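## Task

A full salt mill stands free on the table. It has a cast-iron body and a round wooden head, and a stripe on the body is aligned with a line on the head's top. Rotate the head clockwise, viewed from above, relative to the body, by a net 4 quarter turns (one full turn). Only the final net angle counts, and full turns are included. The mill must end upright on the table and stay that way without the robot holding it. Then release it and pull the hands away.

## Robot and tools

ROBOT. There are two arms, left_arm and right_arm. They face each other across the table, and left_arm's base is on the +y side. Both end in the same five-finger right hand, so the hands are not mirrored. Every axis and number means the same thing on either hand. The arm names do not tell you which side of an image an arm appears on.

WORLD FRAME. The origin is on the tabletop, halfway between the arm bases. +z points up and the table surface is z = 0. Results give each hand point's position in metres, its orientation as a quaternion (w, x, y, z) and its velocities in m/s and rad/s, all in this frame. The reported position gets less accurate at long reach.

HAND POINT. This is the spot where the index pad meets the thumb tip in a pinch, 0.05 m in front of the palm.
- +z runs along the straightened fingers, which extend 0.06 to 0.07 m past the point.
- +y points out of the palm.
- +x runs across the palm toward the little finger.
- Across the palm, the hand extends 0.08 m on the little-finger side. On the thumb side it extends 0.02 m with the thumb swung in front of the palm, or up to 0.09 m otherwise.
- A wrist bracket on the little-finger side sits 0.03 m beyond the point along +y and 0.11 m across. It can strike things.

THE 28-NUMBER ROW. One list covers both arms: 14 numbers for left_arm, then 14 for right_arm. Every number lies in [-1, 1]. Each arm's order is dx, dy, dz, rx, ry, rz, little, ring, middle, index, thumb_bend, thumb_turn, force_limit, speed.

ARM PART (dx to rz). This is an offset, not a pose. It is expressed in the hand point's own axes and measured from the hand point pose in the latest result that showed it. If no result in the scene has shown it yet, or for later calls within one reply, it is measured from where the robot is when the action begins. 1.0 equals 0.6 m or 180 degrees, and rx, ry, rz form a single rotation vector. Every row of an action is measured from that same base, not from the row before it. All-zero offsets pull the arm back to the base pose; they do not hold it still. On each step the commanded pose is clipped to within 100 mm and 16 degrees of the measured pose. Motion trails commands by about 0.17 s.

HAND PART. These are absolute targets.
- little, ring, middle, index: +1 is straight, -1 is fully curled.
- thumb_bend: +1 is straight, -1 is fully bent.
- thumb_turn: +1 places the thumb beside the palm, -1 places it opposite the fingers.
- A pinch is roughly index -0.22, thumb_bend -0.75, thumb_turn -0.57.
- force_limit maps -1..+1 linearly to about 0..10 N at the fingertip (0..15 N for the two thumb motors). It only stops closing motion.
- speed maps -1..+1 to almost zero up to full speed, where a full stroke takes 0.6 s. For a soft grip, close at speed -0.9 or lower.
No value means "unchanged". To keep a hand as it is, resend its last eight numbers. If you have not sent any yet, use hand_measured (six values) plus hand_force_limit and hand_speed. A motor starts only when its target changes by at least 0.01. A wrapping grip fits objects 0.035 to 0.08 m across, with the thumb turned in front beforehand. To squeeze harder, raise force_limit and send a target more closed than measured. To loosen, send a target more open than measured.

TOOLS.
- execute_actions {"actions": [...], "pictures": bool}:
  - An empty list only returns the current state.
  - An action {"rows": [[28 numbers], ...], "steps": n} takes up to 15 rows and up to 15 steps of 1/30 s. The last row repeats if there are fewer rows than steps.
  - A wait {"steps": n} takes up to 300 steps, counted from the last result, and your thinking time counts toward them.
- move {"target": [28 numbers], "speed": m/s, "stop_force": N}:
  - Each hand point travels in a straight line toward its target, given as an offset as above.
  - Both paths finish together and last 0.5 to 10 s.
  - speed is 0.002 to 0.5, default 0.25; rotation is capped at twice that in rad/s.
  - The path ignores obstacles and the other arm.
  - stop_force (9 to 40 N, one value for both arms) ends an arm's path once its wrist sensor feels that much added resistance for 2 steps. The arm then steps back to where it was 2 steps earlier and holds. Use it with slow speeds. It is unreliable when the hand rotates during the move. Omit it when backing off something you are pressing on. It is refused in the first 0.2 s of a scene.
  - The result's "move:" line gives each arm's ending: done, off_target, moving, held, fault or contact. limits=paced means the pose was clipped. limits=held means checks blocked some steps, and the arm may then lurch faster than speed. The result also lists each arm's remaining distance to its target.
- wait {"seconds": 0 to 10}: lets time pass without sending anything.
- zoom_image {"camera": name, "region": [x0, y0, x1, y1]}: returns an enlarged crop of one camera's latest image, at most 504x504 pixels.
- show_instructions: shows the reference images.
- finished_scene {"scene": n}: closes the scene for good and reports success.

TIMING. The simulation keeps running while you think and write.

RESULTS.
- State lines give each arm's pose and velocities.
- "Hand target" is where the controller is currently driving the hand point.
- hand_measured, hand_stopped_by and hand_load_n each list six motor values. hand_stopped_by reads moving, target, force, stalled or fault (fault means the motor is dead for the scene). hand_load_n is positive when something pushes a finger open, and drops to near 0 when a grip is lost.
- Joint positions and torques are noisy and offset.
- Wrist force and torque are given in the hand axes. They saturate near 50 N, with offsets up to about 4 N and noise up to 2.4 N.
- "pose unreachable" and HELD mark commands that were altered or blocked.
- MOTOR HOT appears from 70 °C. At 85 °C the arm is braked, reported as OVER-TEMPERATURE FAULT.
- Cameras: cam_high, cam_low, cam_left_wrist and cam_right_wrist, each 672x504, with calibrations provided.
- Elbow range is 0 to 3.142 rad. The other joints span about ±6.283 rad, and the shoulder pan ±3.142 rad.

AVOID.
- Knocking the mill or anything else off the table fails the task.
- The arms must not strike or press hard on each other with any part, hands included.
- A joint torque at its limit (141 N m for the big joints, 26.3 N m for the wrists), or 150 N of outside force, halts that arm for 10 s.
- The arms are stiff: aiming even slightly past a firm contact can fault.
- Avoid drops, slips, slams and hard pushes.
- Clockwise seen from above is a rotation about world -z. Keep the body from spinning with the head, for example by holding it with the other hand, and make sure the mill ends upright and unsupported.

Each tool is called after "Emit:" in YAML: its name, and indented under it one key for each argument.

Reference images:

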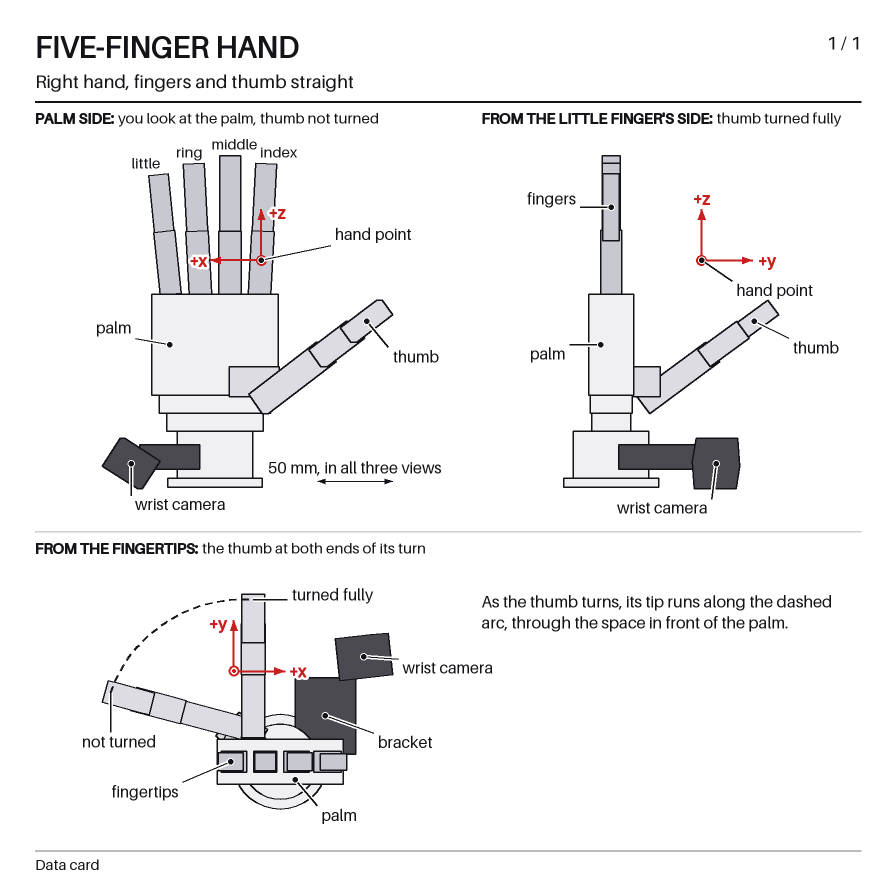

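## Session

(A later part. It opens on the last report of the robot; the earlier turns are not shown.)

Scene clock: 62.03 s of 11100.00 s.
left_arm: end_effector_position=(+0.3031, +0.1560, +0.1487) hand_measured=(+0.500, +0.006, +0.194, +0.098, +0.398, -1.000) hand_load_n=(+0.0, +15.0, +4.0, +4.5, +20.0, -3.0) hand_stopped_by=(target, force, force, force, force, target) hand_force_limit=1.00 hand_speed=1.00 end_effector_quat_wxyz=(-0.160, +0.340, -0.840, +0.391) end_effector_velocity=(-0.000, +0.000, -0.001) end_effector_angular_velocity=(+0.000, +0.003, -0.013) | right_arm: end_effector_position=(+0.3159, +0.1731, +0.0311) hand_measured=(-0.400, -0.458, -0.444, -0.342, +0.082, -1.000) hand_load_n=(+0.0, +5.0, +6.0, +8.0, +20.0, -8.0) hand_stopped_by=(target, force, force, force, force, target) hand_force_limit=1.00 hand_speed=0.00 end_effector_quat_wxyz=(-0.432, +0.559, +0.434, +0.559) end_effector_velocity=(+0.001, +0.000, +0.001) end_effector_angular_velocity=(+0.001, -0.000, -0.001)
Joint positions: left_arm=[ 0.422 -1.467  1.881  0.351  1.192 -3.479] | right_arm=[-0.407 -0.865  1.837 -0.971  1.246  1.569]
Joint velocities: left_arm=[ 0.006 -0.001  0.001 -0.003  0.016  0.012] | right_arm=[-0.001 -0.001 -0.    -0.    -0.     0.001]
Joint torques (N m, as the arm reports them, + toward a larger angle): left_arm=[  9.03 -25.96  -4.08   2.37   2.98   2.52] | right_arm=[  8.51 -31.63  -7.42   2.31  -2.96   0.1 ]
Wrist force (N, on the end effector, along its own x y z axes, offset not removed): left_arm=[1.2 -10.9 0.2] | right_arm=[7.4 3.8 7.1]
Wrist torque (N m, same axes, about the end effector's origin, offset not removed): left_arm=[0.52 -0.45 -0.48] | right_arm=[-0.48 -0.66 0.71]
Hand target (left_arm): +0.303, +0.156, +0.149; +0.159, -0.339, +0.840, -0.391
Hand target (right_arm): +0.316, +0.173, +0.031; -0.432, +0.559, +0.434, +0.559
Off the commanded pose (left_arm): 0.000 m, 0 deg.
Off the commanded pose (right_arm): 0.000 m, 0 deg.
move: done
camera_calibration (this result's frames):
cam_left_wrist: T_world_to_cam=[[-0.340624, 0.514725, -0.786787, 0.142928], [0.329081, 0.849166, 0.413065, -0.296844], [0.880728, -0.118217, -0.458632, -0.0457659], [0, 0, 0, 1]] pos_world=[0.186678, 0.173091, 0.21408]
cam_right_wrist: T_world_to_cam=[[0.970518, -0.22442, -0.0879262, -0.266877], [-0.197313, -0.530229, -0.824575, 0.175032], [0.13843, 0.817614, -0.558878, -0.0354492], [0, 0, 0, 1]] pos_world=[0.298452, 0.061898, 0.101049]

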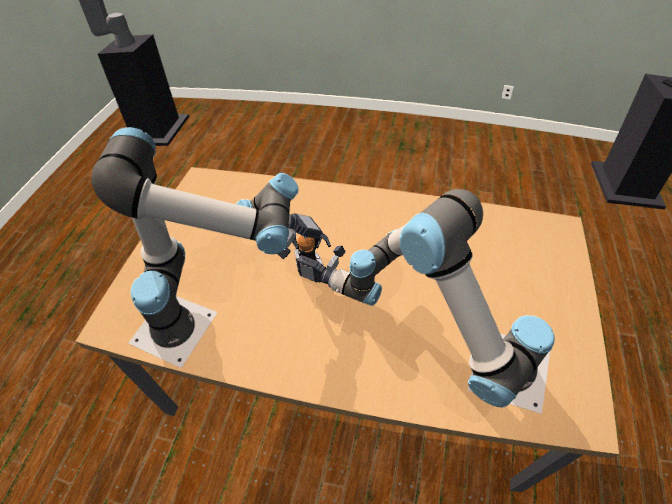

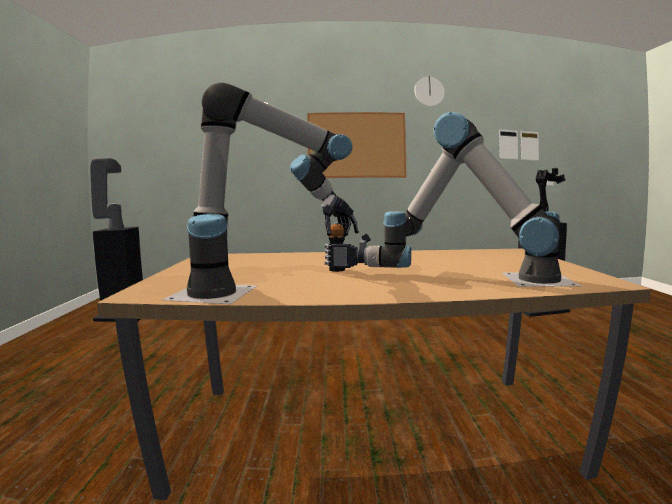

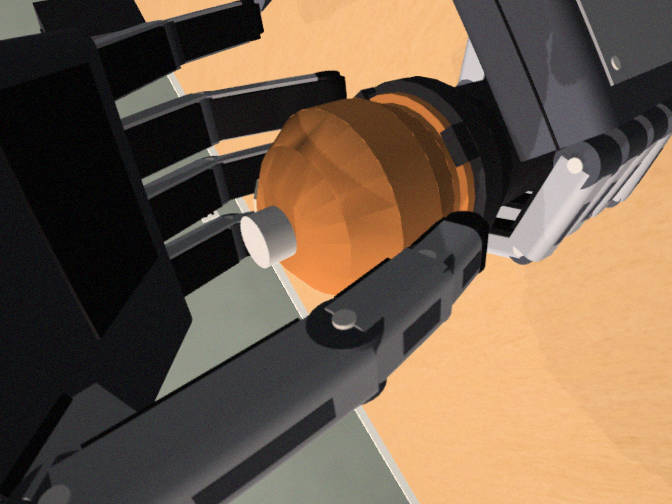

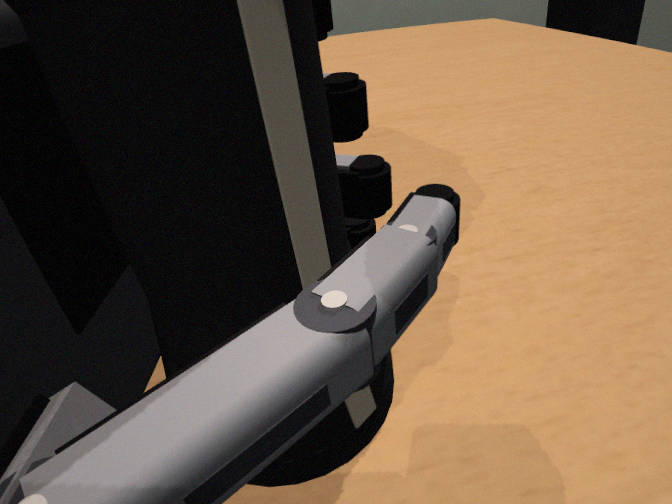

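Emit:
move:
  target: [0,0,0,0,0,0,0.6,0.6,0.6,0.6,1,-1,1,1,0,0,0,0,0,0,-0.4,-0.9,-0.9,-0.9,-0.9,-1,1,0]

Emit:
move:
  target: [0,-0.14,-0.118,0.222,0,0,0.6,0.6,0.6,0.6,1,-1,1,1,0,0,0,0,0,0,-0.4,-0.9,-0.9,-0.9,-0.9,-1,1,0]

Emit:
move:
  target: [0.05,0.06,0.022,0,0,-0.5,0.6,0.6,0.6,0.6,1,-1,1,1,0,0,0,0,0,0,-0.4,-0.9,-0.9,-0.9,-0.9,-1,1,0]
  speed: 0.4

Emit:
move:
  target: [-0.14,0,0,0,0,0,0.6,0.6,0.6,0.6,1,-1,1,1,0,0,0,0,0,0,-0.4,-0.9,-0.9,-0.9,-0.9,-1,1,0]
  speed: 0.03
  stop_force: 10

Emit:
zoom_image:
  camera: "cam_low"
  region: [290,180,410,280]

Scene clock: 66.47 s of 11100.00 s.
left_arm: end_effector_position=(+0.3032, +0.1560, +0.1487) hand_measured=(+0.600, +0.600, +0.600, +0.600, +1.000, -1.000) hand_load_n=(+0.0, +0.0, +0.0, +0.0, +0.0, +0.0) hand_stopped_by=(target, target, target, target, target, target) hand_force_limit=1.00 hand_speed=1.00 end_effector_quat_wxyz=(-0.160, +0.340, -0.840, +0.391) end_effector_velocity=(+0.000, +0.000, -0.000) end_effector_angular_velocity=(+0.001, +0.000, +0.002) | right_arm: end_effector_position=(+0.3159, +0.1731, +0.0311) hand_measured=(-0.400, -0.458, -0.444, -0.342, +0.082, -1.000) hand_load_n=(+0.0, +3.5, +5.5, +8.0, +21.0, -6.5) hand_stopped_by=(target, force, force, force, force, target) hand_force_limit=1.00 hand_speed=0.00 end_effector_quat_wxyz=(-0.432, +0.559, +0.434, +0.559) end_effector_velocity=(-0.000, -0.001, -0.001) end_effector_angular_velocity=(-0.002, -0.001, -0.001)
Joint positions: left_arm=[ 0.422 -1.467  1.881  0.351  1.192 -3.479] | right_arm=[-0.407 -0.865  1.837 -0.971  1.246  1.569]
Joint velocities: left_arm=[ 0.001  0.001 -0.     0.001 -0.001 -0.001] | right_arm=[-0.     0.001  0.002 -0.001  0.001 -0.002]
Joint torques (N m, as the arm reports them, + toward a larger angle): left_arm=[ -9.42 -13.47 -24.48   1.87  -1.92  -2.53] | right_arm=[  2.33 -31.46  -6.85   0.61  -2.57   0.02]
Wrist force (N, on the end effector, along its own x y z axes, offset not removed): left_arm=[1.0 -0.5 0.8] | right_arm=[11.4 4.2 -2.0]
Wrist torque (N m, same axes, about the end effector's origin, offset not removed): left_arm=[-0.15 -0.25 0.01] | right_arm=[0.22 -0.19 0.55]
Hand target (left_arm): +0.303, +0.156, +0.149; +0.160, -0.340, +0.840, -0.391
Hand target (right_arm): +0.316, +0.173, +0.031; -0.432, +0.559, +0.434, +0.559
Off the commanded pose (left_arm): 0.000 m, 0 deg.
Off the commanded pose (right_arm): 0.000 m, 0 deg.
After step 90, 0.73 s passed at rest.
move: done
camera_calibration (this result's frames):
cam_left_wrist: T_world_to_cam=[[-0.340603, 0.514728, -0.786794, 0.142926], [0.329127, 0.849157, 0.413048, -0.296862], [0.880718, -0.11827, -0.458636, -0.0457527], [0, 0, 0, 1]] pos_world=[0.186682, 0.173103, 0.214088]
cam_right_wrist: T_world_to_cam=[[0.970526, -0.22438, -0.0879397, -0.26686], [-0.197307, -0.530266, -0.824553, 0.175024], [0.138382, 0.817602, -0.558908, -0.0354373], [0, 0, 0, 1]] pos_world=[0.298432, 0.0619051, 0.101043]

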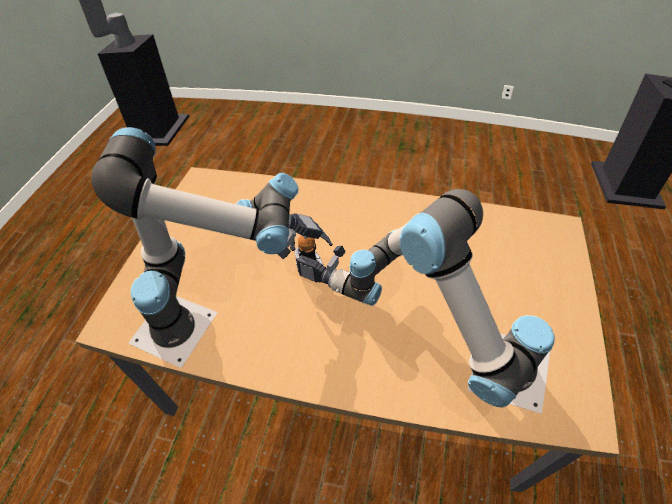

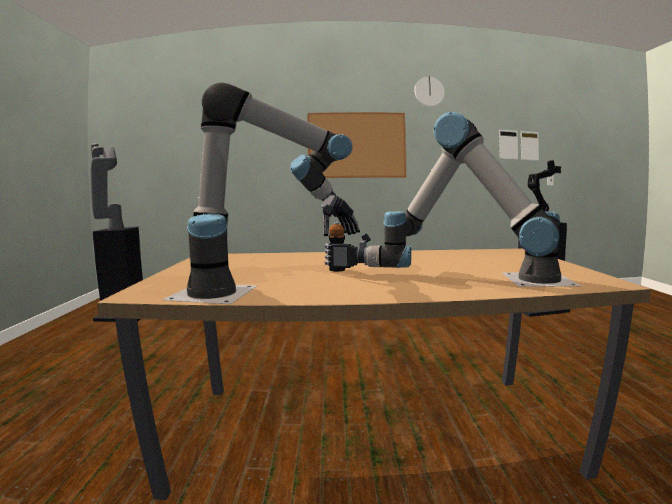

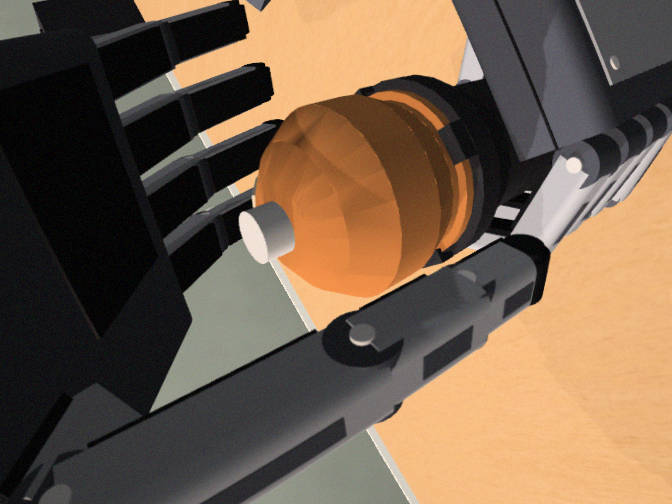

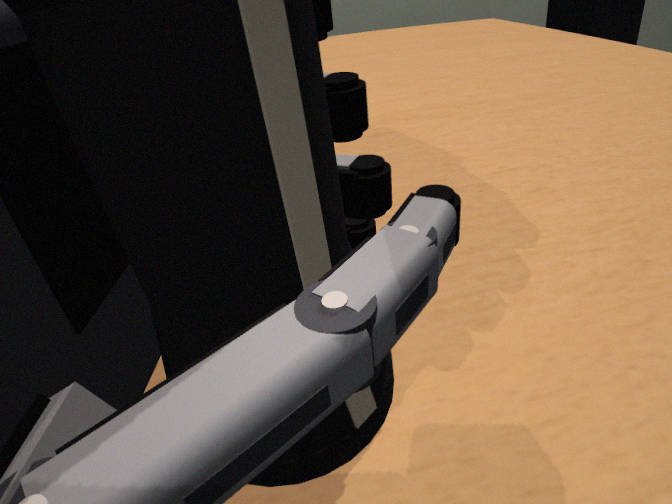

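Scene clock: 68.40 s of 11100.00 s.
left_arm: end_effector_position=(+0.3026, +0.1559, +0.2586) hand_measured=(+0.600, +0.600, +0.600, +0.600, +1.000, -1.000) hand_load_n=(+0.0, +0.0, +0.0, +0.0, +0.0, +0.0) hand_stopped_by=(target, target, target, target, target, target) hand_force_limit=1.00 hand_speed=1.00 end_effector_quat_wxyz=(+0.266, -0.265, +0.657, -0.654) end_effector_velocity=(+0.000, +0.000, +0.001) end_effector_angular_velocity=(-0.007, -0.012, -0.000) | right_arm: end_effector_position=(+0.3159, +0.1731, +0.0311) hand_measured=(-0.400, -0.458, -0.444, -0.342, +0.082, -1.000) hand_load_n=(+0.0, +3.5, +5.5, +8.0, +21.0, -6.5) hand_stopped_by=(target, force, force, force, force, target) hand_force_limit=1.00 hand_speed=0.00 end_effector_quat_wxyz=(-0.432, +0.559, +0.434, +0.559) end_effector_velocity=(-0.001, +0.000, +0.001) end_effector_angular_velocity=(+0.000, -0.000, -0.000)
Joint positions: left_arm=[ 0.226 -1.899  2.279 -0.377  0.874 -3.142] | right_arm=[-0.407 -0.865  1.837 -0.971  1.246  1.569]
Joint velocities: left_arm=[-0.002 -0.004  0.01  -0.023 -0.002  0.015] | right_arm=[ 0.001 -0.001  0.     0.     0.001  0.   ]
Joint torques (N m, as the arm reports them, + toward a larger angle): left_arm=[ -8.75 -10.39 -12.96  -2.3   -1.57   2.21] | right_arm=[  2.15 -31.01  -7.15   0.39  -2.35   0.13]
Wrist force (N, on the end effector, along its own x y z axes, offset not removed): left_arm=[0.5 -2.1 -0.3] | right_arm=[16.8 4.5 -2.7]
Wrist torque (N m, same axes, about the end effector's origin, offset not removed): left_arm=[-0.40 -0.11 -0.09] | right_arm=[0.28 -0.94 0.89]
Hand target (left_arm): +0.303, +0.156, +0.259; +0.266, -0.265, +0.656, -0.655
Hand target (right_arm): +0.316, +0.173, +0.031; -0.432, +0.559, +0.434, +0.559
Off the commanded pose (left_arm): 0.000 m, 0 deg.
Off the commanded pose (right_arm): 0.000 m, 0 deg.
move: done
camera_calibration (this result's frames):
cam_left_wrist: T_world_to_cam=[[0.10875, 0.0514089, -0.992739, 0.21882], [0.208831, 0.975195, 0.0733769, -0.237387], [0.971886, -0.215295, 0.0953163, -0.150602], [0, 0, 0, 1]] pos_world=[0.172145, 0.187825, 0.249005]
cam_right_wrist: T_world_to_cam=[[0.970526, -0.22438, -0.0879396, -0.26686], [-0.197307, -0.530265, -0.824554, 0.175025], [0.138382, 0.817602, -0.558908, -0.0354373], [0, 0, 0, 1]] pos_world=[0.298432, 0.0619051, 0.101043]

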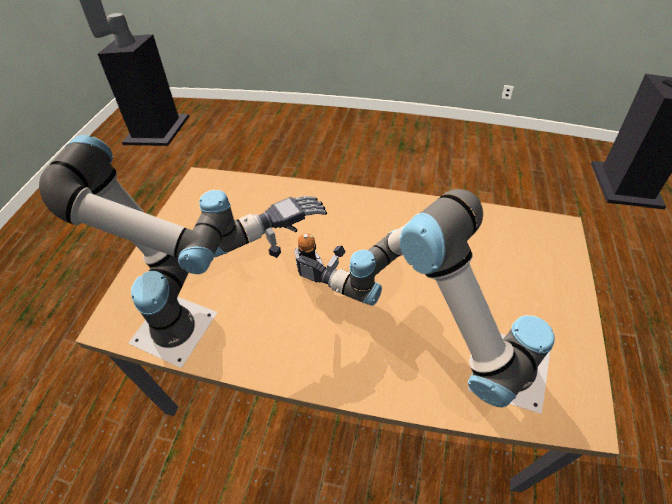

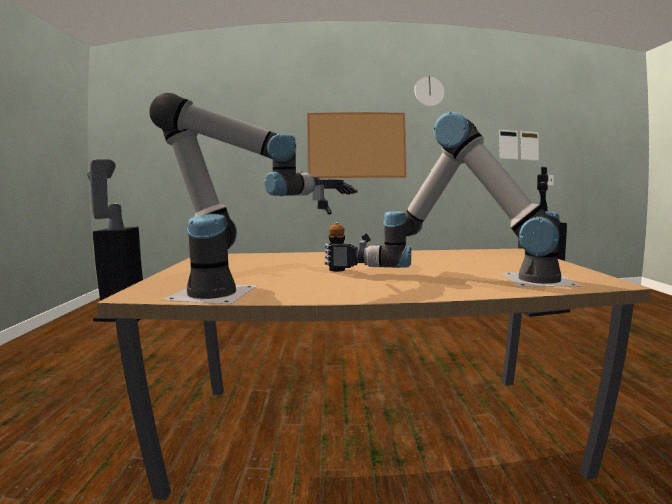

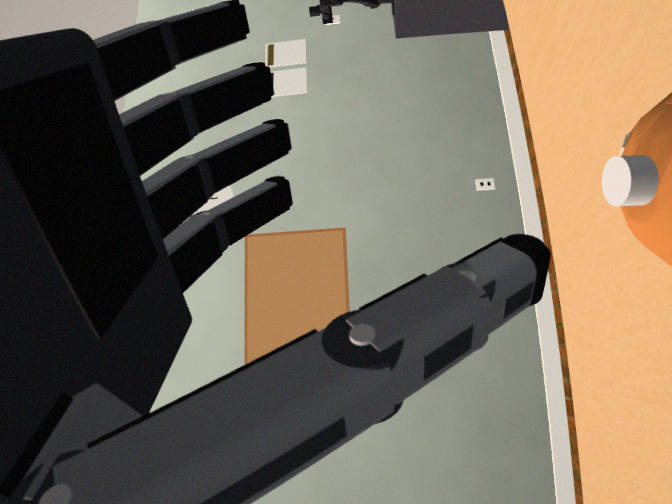

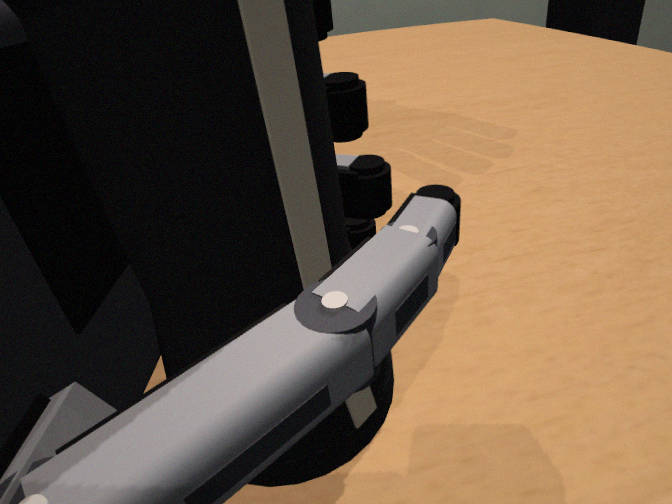

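Scene clock: 71.00 s of 11100.00 s.
left_arm: end_effector_position=(+0.2904, +0.1258, +0.2227) hand_measured=(+0.600, +0.600, +0.600, +0.600, +1.000, -1.000) hand_load_n=(+0.0, +0.0, +0.0, +0.0, +0.0, +0.0) hand_stopped_by=(target, target, target, target, target, target) hand_force_limit=1.00 hand_speed=1.00 end_effector_quat_wxyz=(+0.274, +0.651, -0.277, +0.651) end_effector_velocity=(+0.000, -0.000, -0.000) end_effector_angular_velocity=(-0.009, +0.008, +0.000) | right_arm: end_effector_position=(+0.3159, +0.1731, +0.0311) hand_measured=(-0.400, -0.458, -0.444, -0.342, +0.082, -1.000) hand_load_n=(+0.0, +3.5, +5.5, +8.0, +21.0, -6.5) hand_stopped_by=(target, force, force, force, force, target) hand_force_limit=1.00 hand_speed=0.00 end_effector_quat_wxyz=(-0.432, +0.559, +0.434, +0.559) end_effector_velocity=(-0.000, -0.000, -0.002) end_effector_angular_velocity=(-0.003, +0.000, +0.000)
Joint positions: left_arm=[ 0.479 -1.765  2.378 -0.609  1.126 -4.71 ] | right_arm=[-0.407 -0.865  1.837 -0.971  1.246  1.569]
Joint velocities: left_arm=[ 0.002  0.003  0.002 -0.005  0.002 -0.012] | right_arm=[ 0.     0.002  0.     0.    -0.    -0.001]
Joint torques (N m, as the arm reports them, + toward a larger angle): left_arm=[ 8.65 -1.64 -9.7  -2.91  2.05 -2.52] | right_arm=[  3.77 -31.47  -5.94   0.15  -2.39   0.25]
Wrist force (N, on the end effector, along its own x y z axes, offset not removed): left_arm=[-1.6 0.0 0.0] | right_arm=[15.4 3.0 -2.5]
Wrist torque (N m, same axes, about the end effector's origin, offset not removed): left_arm=[-0.01 0.21 -0.13] | right_arm=[0.25 -0.78 0.66]
Hand target (left_arm): +0.290, +0.126, +0.223; +0.275, +0.652, -0.277, +0.651
Hand target (right_arm): +0.316, +0.173, +0.031; -0.432, +0.559, +0.434, +0.559
Off the commanded pose (left_arm): 0.000 m, 0 deg.
Off the commanded pose (right_arm): 0.000 m, 0 deg.
move: done
camera_calibration (this result's frames):
cam_left_wrist: T_world_to_cam=[[-0.684368, -0.719905, -0.115657, 0.318047], [-0.335319, 0.451599, -0.826813, 0.221487], [0.647458, -0.527063, -0.550458, 0.135441], [0, 0, 0, 1]] pos_world=[0.204238, 0.200326, 0.294467]
cam_right_wrist: T_world_to_cam=[[0.970526, -0.22438, -0.0879397, -0.26686], [-0.197307, -0.530266, -0.824553, 0.175024], [0.138382, 0.817601, -0.558908, -0.0354372], [0, 0, 0, 1]] pos_world=[0.298432, 0.0619051, 0.101043]

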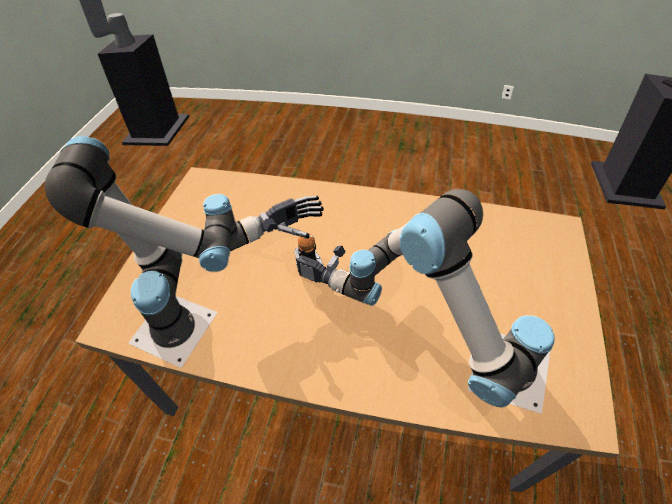

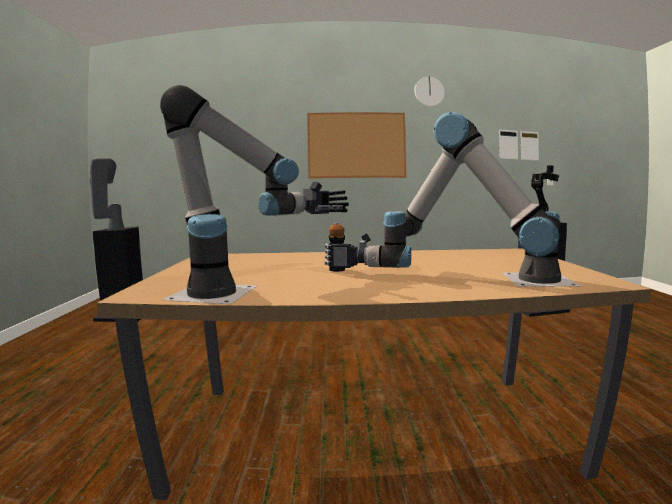

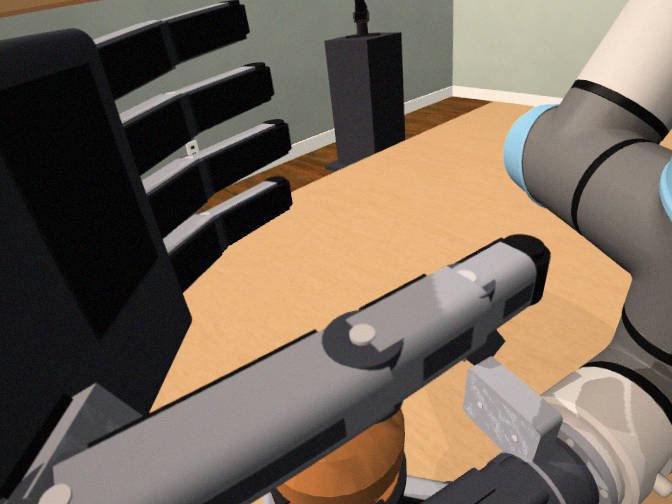

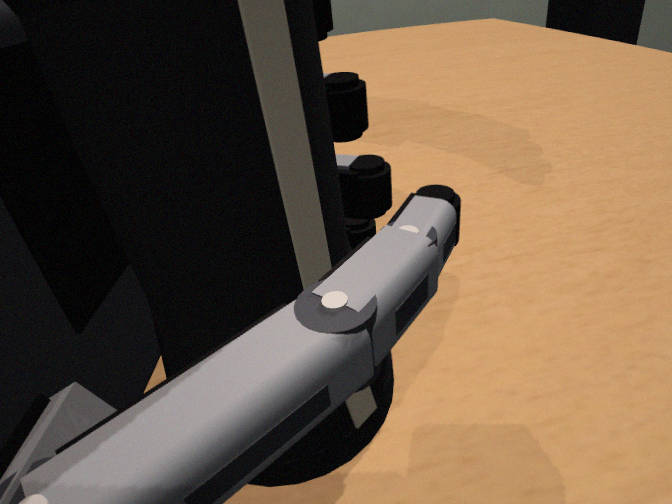

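Scene clock: 74.13 s of 11100.00 s.
left_arm: end_effector_position=(+0.2906, +0.1263, +0.1389) hand_measured=(+0.600, +0.600, +0.600, +0.600, +1.000, -1.000) hand_load_n=(+0.0, +0.0, +0.0, +0.0, +0.0, +0.0) hand_stopped_by=(target, target, target, target, target, target) hand_force_limit=1.00 hand_speed=1.00 end_effector_quat_wxyz=(+0.274, +0.651, -0.277, +0.651) end_effector_velocity=(+0.000, +0.000, -0.003) end_effector_angular_velocity=(-0.000, +0.000, +0.000) | right_arm: end_effector_position=(+0.3159, +0.1731, +0.0311) hand_measured=(-0.400, -0.458, -0.444, -0.342, +0.082, -1.000) hand_load_n=(+0.0, +3.5, +5.5, +8.0, +21.0, -6.5) hand_stopped_by=(target, force, force, force, force, target) hand_force_limit=1.00 hand_speed=0.00 end_effector_quat_wxyz=(-0.432, +0.559, +0.434, +0.559) end_effector_velocity=(+0.001, -0.000, -0.000) end_effector_angular_velocity=(-0.000, +0.000, -0.001)
Joint positions: left_arm=[ 0.48  -1.553  2.494 -0.939  1.128 -4.71 ] | right_arm=[-0.407 -0.865  1.837 -0.971  1.246  1.569]
Joint velocities: left_arm=[ 0.001  0.01   0.003 -0.013  0.    -0.   ] | right_arm=[-0.     0.001 -0.001  0.     0.001  0.   ]
Joint torques (N m, as the arm reports them, + toward a larger angle): left_arm=[ 8.93 -6.92 -4.55 -2.97  2.    0.59] | right_arm=[  3.35 -30.73  -6.64   0.34  -2.3    0.09]
Wrist force (N, on the end effector, along its own x y z axes, offset not removed): left_arm=[-0.4 -1.5 -0.8] | right_arm=[16.0 2.2 -1.8]
Wrist torque (N m, same axes, about the end effector's origin, offset not removed): left_arm=[-0.13 -0.04 -0.14] | right_arm=[-0.05 -0.86 0.64]
Hand target (left_arm): +0.291, +0.126, +0.139; +0.274, +0.651, -0.277, +0.651
Hand target (right_arm): +0.316, +0.173, +0.031; -0.432, +0.559, +0.434, +0.559
Off the commanded pose (left_arm): 0.000 m, 0 deg.
Off the commanded pose (right_arm): 0.000 m, 0 deg.
move: done
camera_calibration (this result's frames):
cam_left_wrist: T_world_to_cam=[[-0.684377, -0.719905, -0.115608, 0.3088], [-0.33541, 0.451625, -0.826762, 0.15204], [0.647401, -0.527041, -0.550545, 0.0895097], [0, 0, 0, 1]] pos_world=[0.204382, 0.200817, 0.21068]
cam_right_wrist: T_world_to_cam=[[0.970526, -0.22438, -0.0879396, -0.26686], [-0.197307, -0.530265, -0.824554, 0.175025], [0.138382, 0.817602, -0.558908, -0.0354372], [0, 0, 0, 1]] pos_world=[0.298432, 0.0619051, 0.101043]

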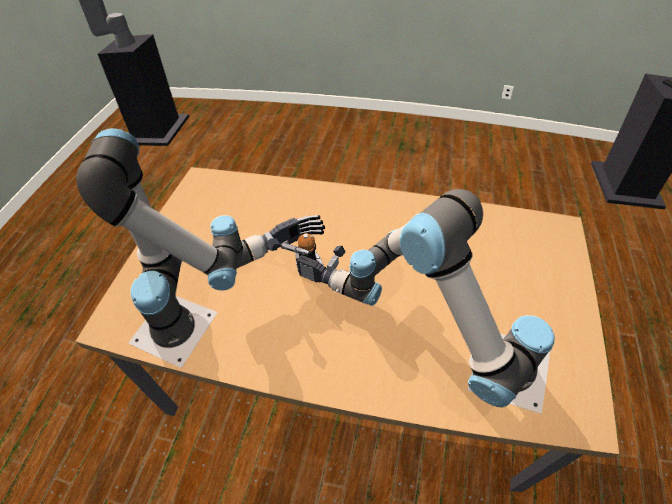

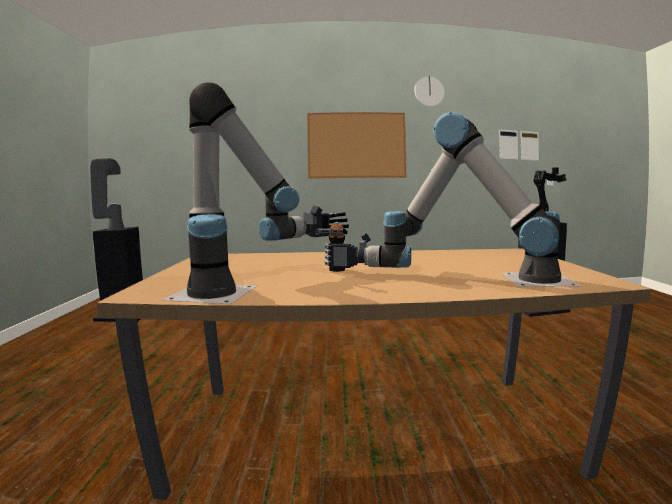

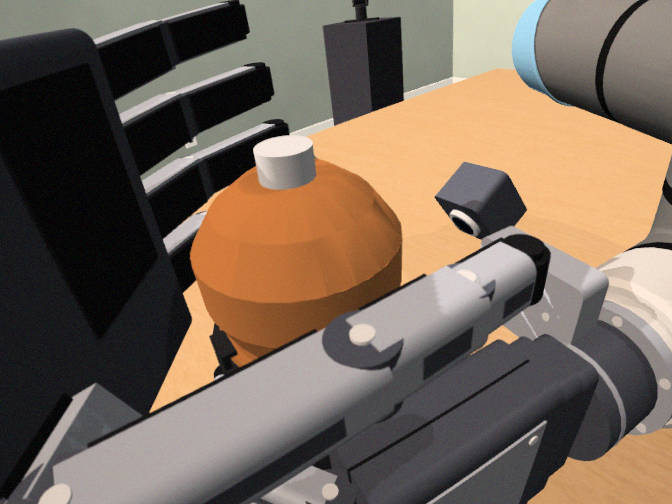

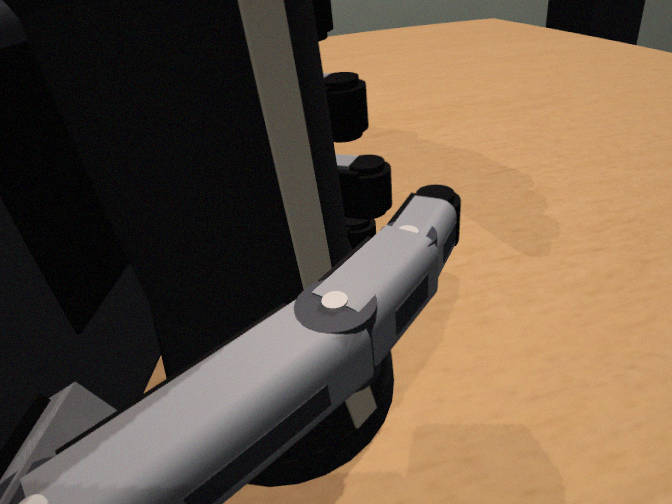

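Region (290, 180, 410, 280) of cam_low's 672x504 image, scaled by 4.200, with more detail than that image has.

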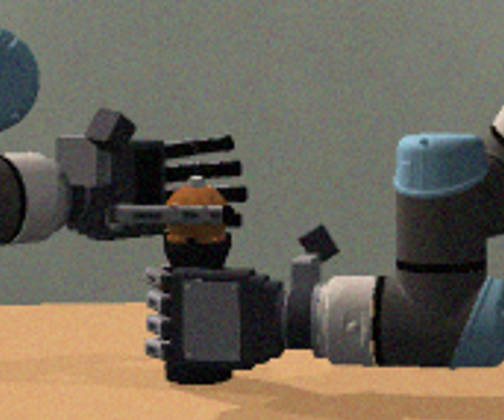

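Emit:
move:
  target: [-0.006,0.012,0.012,0,0,0,0,-0.3,-0.8,-0.8,-0.8,-1,1,-0.4,0,0,0,0,0,0,-0.6,-1,-1,-1,-1,-1,1,0]

Emit:
move:
  target: [0,0.0166,-0.021,-0.167,0,0,0,-0.8,-0.9,-0.9,-0.9,-1,1,1,0,0,0,0,0,0,-0.6,-1,-1,-1,-1,-1,1,0]
  speed: 0.15

Emit:
zoom_image:
  camera: "cam_high"
  region: [265,205,355,285]

Scene clock: 77.07 s of 11100.00 s.
left_arm: end_effector_position=(+0.2904, +0.1161, +0.1353) hand_measured=(+0.000, -0.300, -0.222, -0.234, +0.334, -1.000) hand_load_n=(+0.0, +0.0, +13.5, +13.0, +15.5, -0.5) hand_stopped_by=(target, target, force, force, force, target) hand_force_limit=1.00 hand_speed=-0.40 end_effector_quat_wxyz=(+0.274, +0.651, -0.277, +0.651) end_effector_velocity=(-0.001, -0.000, -0.000) end_effector_angular_velocity=(+0.000, +0.000, -0.001) | right_arm: end_effector_position=(+0.3159, +0.1732, +0.0311) hand_measured=(-0.526, -0.488, -0.462, -0.354, +0.082, -1.000) hand_load_n=(+9.0, +6.0, +8.0, +11.0, +23.5, -6.5) hand_stopped_by=(force, force, force, force, force, target) hand_force_limit=1.00 hand_speed=0.00 end_effector_quat_wxyz=(-0.432, +0.559, +0.434, +0.559) end_effector_velocity=(-0.000, +0.000, -0.000) end_effector_angular_velocity=(-0.000, -0.001, +0.001)
Joint positions: left_arm=[ 0.467 -1.524  2.48  -0.953  1.114 -4.71 ] | right_arm=[-0.407 -0.865  1.837 -0.971  1.246  1.569]
Joint velocities: left_arm=[-0.001 -0.     0.     0.    -0.    -0.   ] | right_arm=[-0.     0.001 -0.    -0.    -0.001 -0.001]
Joint torques (N m, as the arm reports them, + toward a larger angle): left_arm=[-15.04  -2.9    5.52   3.17   5.68  -1.77] | right_arm=[-13.69 -22.11  -5.66   4.14   5.25   3.36]
Wrist force (N, on the end effector, along its own x y z axes, offset not removed): left_arm=[6.6 -13.9 21.7] | right_arm=[27.8 -17.2 -1.6]
Wrist torque (N m, same axes, about the end effector's origin, offset not removed): left_arm=[-0.80 0.06 0.46] | right_arm=[-1.05 -2.09 -1.27]
Hand target (left_arm): +0.290, +0.116, +0.135; +0.274, +0.651, -0.277, +0.651
Hand target (right_arm): +0.316, +0.173, +0.031; -0.432, +0.559, +0.434, +0.559
Off the commanded pose (left_arm): 0.000 m, 0 deg.
Off the commanded pose (right_arm): 0.000 m, 0 deg.
move: done
camera_calibration (this result's frames):
cam_left_wrist: T_world_to_cam=[[-0.684325, -0.719973, -0.115496, 0.300929], [-0.33543, 0.451462, -0.826843, 0.153642], [0.647446, -0.527088, -0.550447, 0.0822145], [0, 0, 0, 1]] pos_world=[0.20424, 0.190631, 0.207049]
cam_right_wrist: T_world_to_cam=[[0.970552, -0.224292, -0.0878734, -0.266829], [-0.197203, -0.530286, -0.824565, 0.175013], [0.138345, 0.817612, -0.558901, -0.0354293], [0, 0, 0, 1]] pos_world=[0.298386, 0.0619268, 0.101061]

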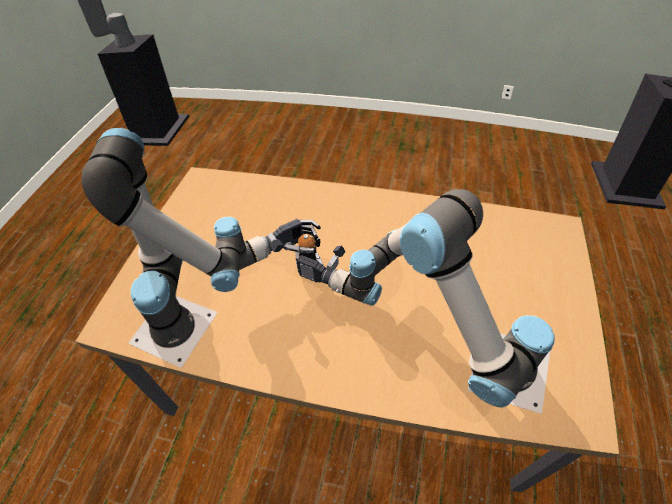

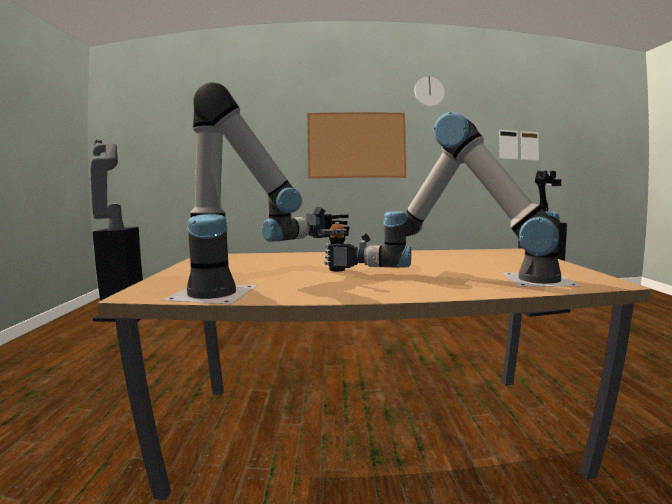

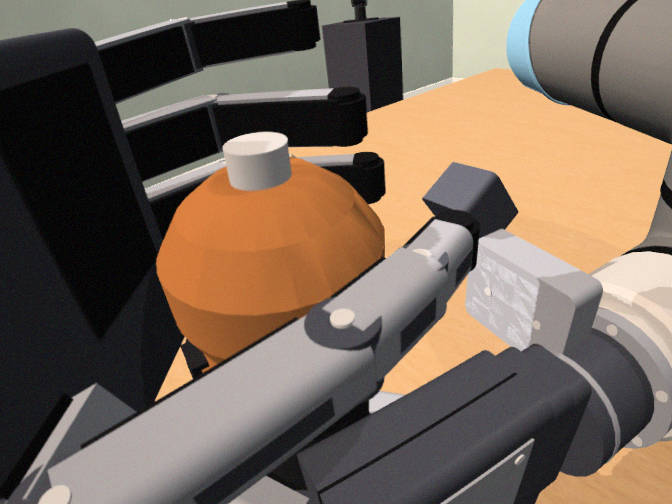

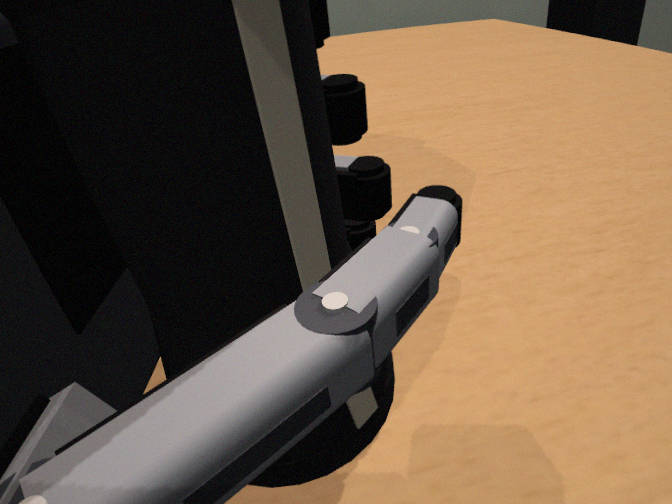

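Scene clock: 79.27 s of 11100.00 s.
left_arm: end_effector_position=(+0.2748, +0.1185, +0.1352) hand_measured=(+0.000, -0.502, -0.222, -0.218, +0.334, -1.000) hand_load_n=(+0.0, +9.0, +10.5, +20.0, +14.5, +4.5) hand_stopped_by=(target, force, force, force, force, target) hand_force_limit=1.00 hand_speed=1.00 end_effector_quat_wxyz=(+0.433, +0.559, -0.436, +0.557) end_effector_velocity=(-0.001, -0.001, +0.000) end_effector_angular_velocity=(+0.001, +0.000, -0.018) | right_arm: end_effector_position=(+0.3158, +0.1732, +0.0311) hand_measured=(-0.524, -0.488, -0.462, -0.354, +0.082, -1.000) hand_load_n=(+14.5, +9.5, +8.0, +8.5, +22.5, -10.5) hand_stopped_by=(force, force, force, force, force, target) hand_force_limit=1.00 hand_speed=0.00 end_effector_quat_wxyz=(-0.432, +0.559, +0.434, +0.559) end_effector_velocity=(+0.001, +0.000, +0.000) end_effector_angular_velocity=(+0.001, +0.001, -0.001)
Joint positions: left_arm=[ 0.878 -1.365  2.283 -0.912  2.048 -4.708] | right_arm=[-0.407 -0.865  1.837 -0.971  1.246  1.569]
Joint velocities: left_arm=[ 0.006  0.006 -0.01   0.004  0.024  0.   ] | right_arm=[-0.001  0.    -0.001  0.     0.001  0.002]
Joint torques (N m, as the arm reports them, + toward a larger angle): left_arm=[-1.15 -0.71  6.11  8.55 11.92  1.23] | right_arm=[ -3.08 -21.92  -5.81   1.04   0.11   3.91]
Wrist force (N, on the end effector, along its own x y z axes, offset not removed): left_arm=[21.7 -31.7 26.8] | right_arm=[13.0 -13.7 11.6]
Wrist torque (N m, same axes, about the end effector's origin, offset not removed): left_arm=[0.05 -0.95 1.20] | right_arm=[-2.32 -2.25 -2.94]
Hand target (left_arm): +0.275, +0.118, +0.135; +0.434, +0.558, -0.437, +0.556
Hand target (right_arm): +0.316, +0.173, +0.031; -0.432, +0.559, +0.434, +0.559
Off the commanded pose (left_arm): 0.000 m, 0 deg.
Off the commanded pose (right_arm): 0.000 m, 0 deg.
move: done
camera_calibration (this result's frames):
cam_left_wrist: T_world_to_cam=[[-0.952581, -0.282002, -0.114304, 0.313594], [-0.0667611, 0.560186, -0.825672, 0.0603492], [0.296873, -0.778888, -0.552449, 0.219972], [0, 0, 0, 1]] pos_world=[0.237449, 0.225961, 0.207197]
cam_right_wrist: T_world_to_cam=[[0.970554, -0.22428, -0.0878787, -0.266824], [-0.197203, -0.530299, -0.824557, 0.175011], [0.138329, 0.817607, -0.558913, -0.0354251], [0, 0, 0, 1]] pos_world=[0.29838, 0.0619287, 0.101058]

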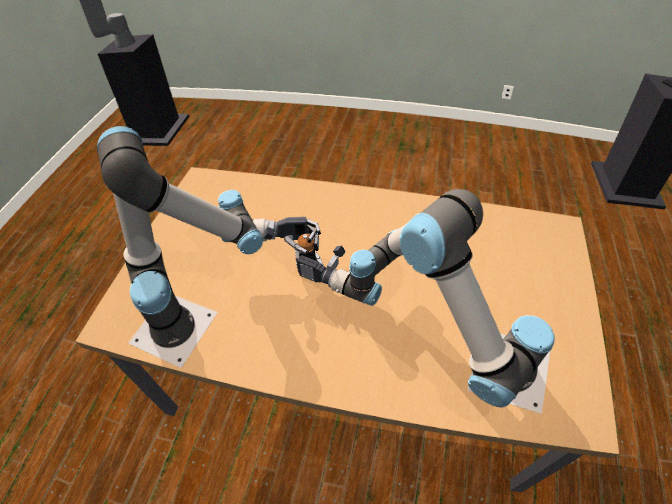

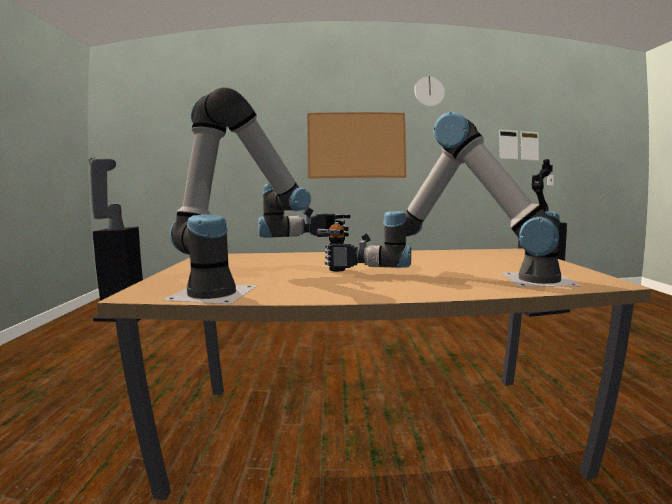

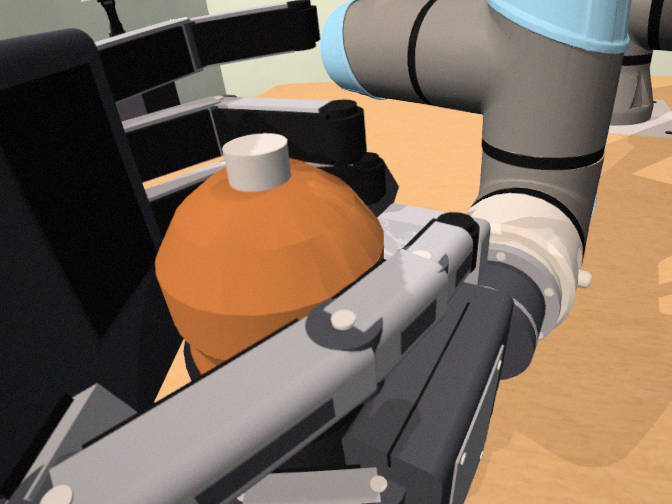

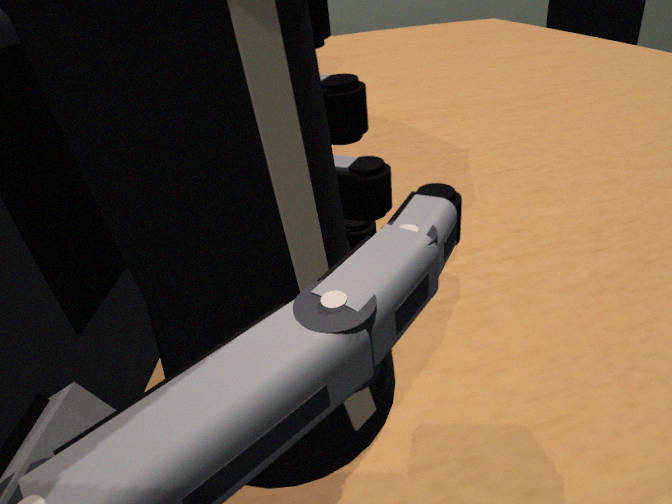

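Region (265, 205, 355, 285) of cam_high's 672x504 image, scaled by 5.600, with more detail than that image has.

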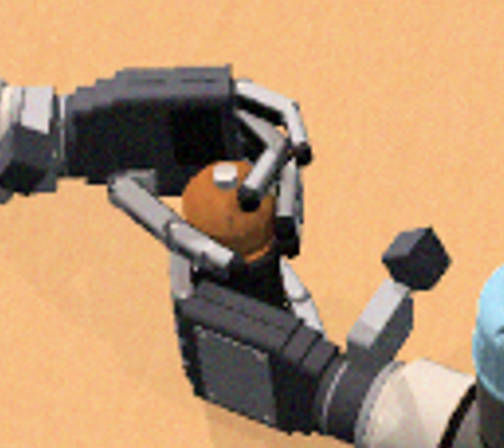

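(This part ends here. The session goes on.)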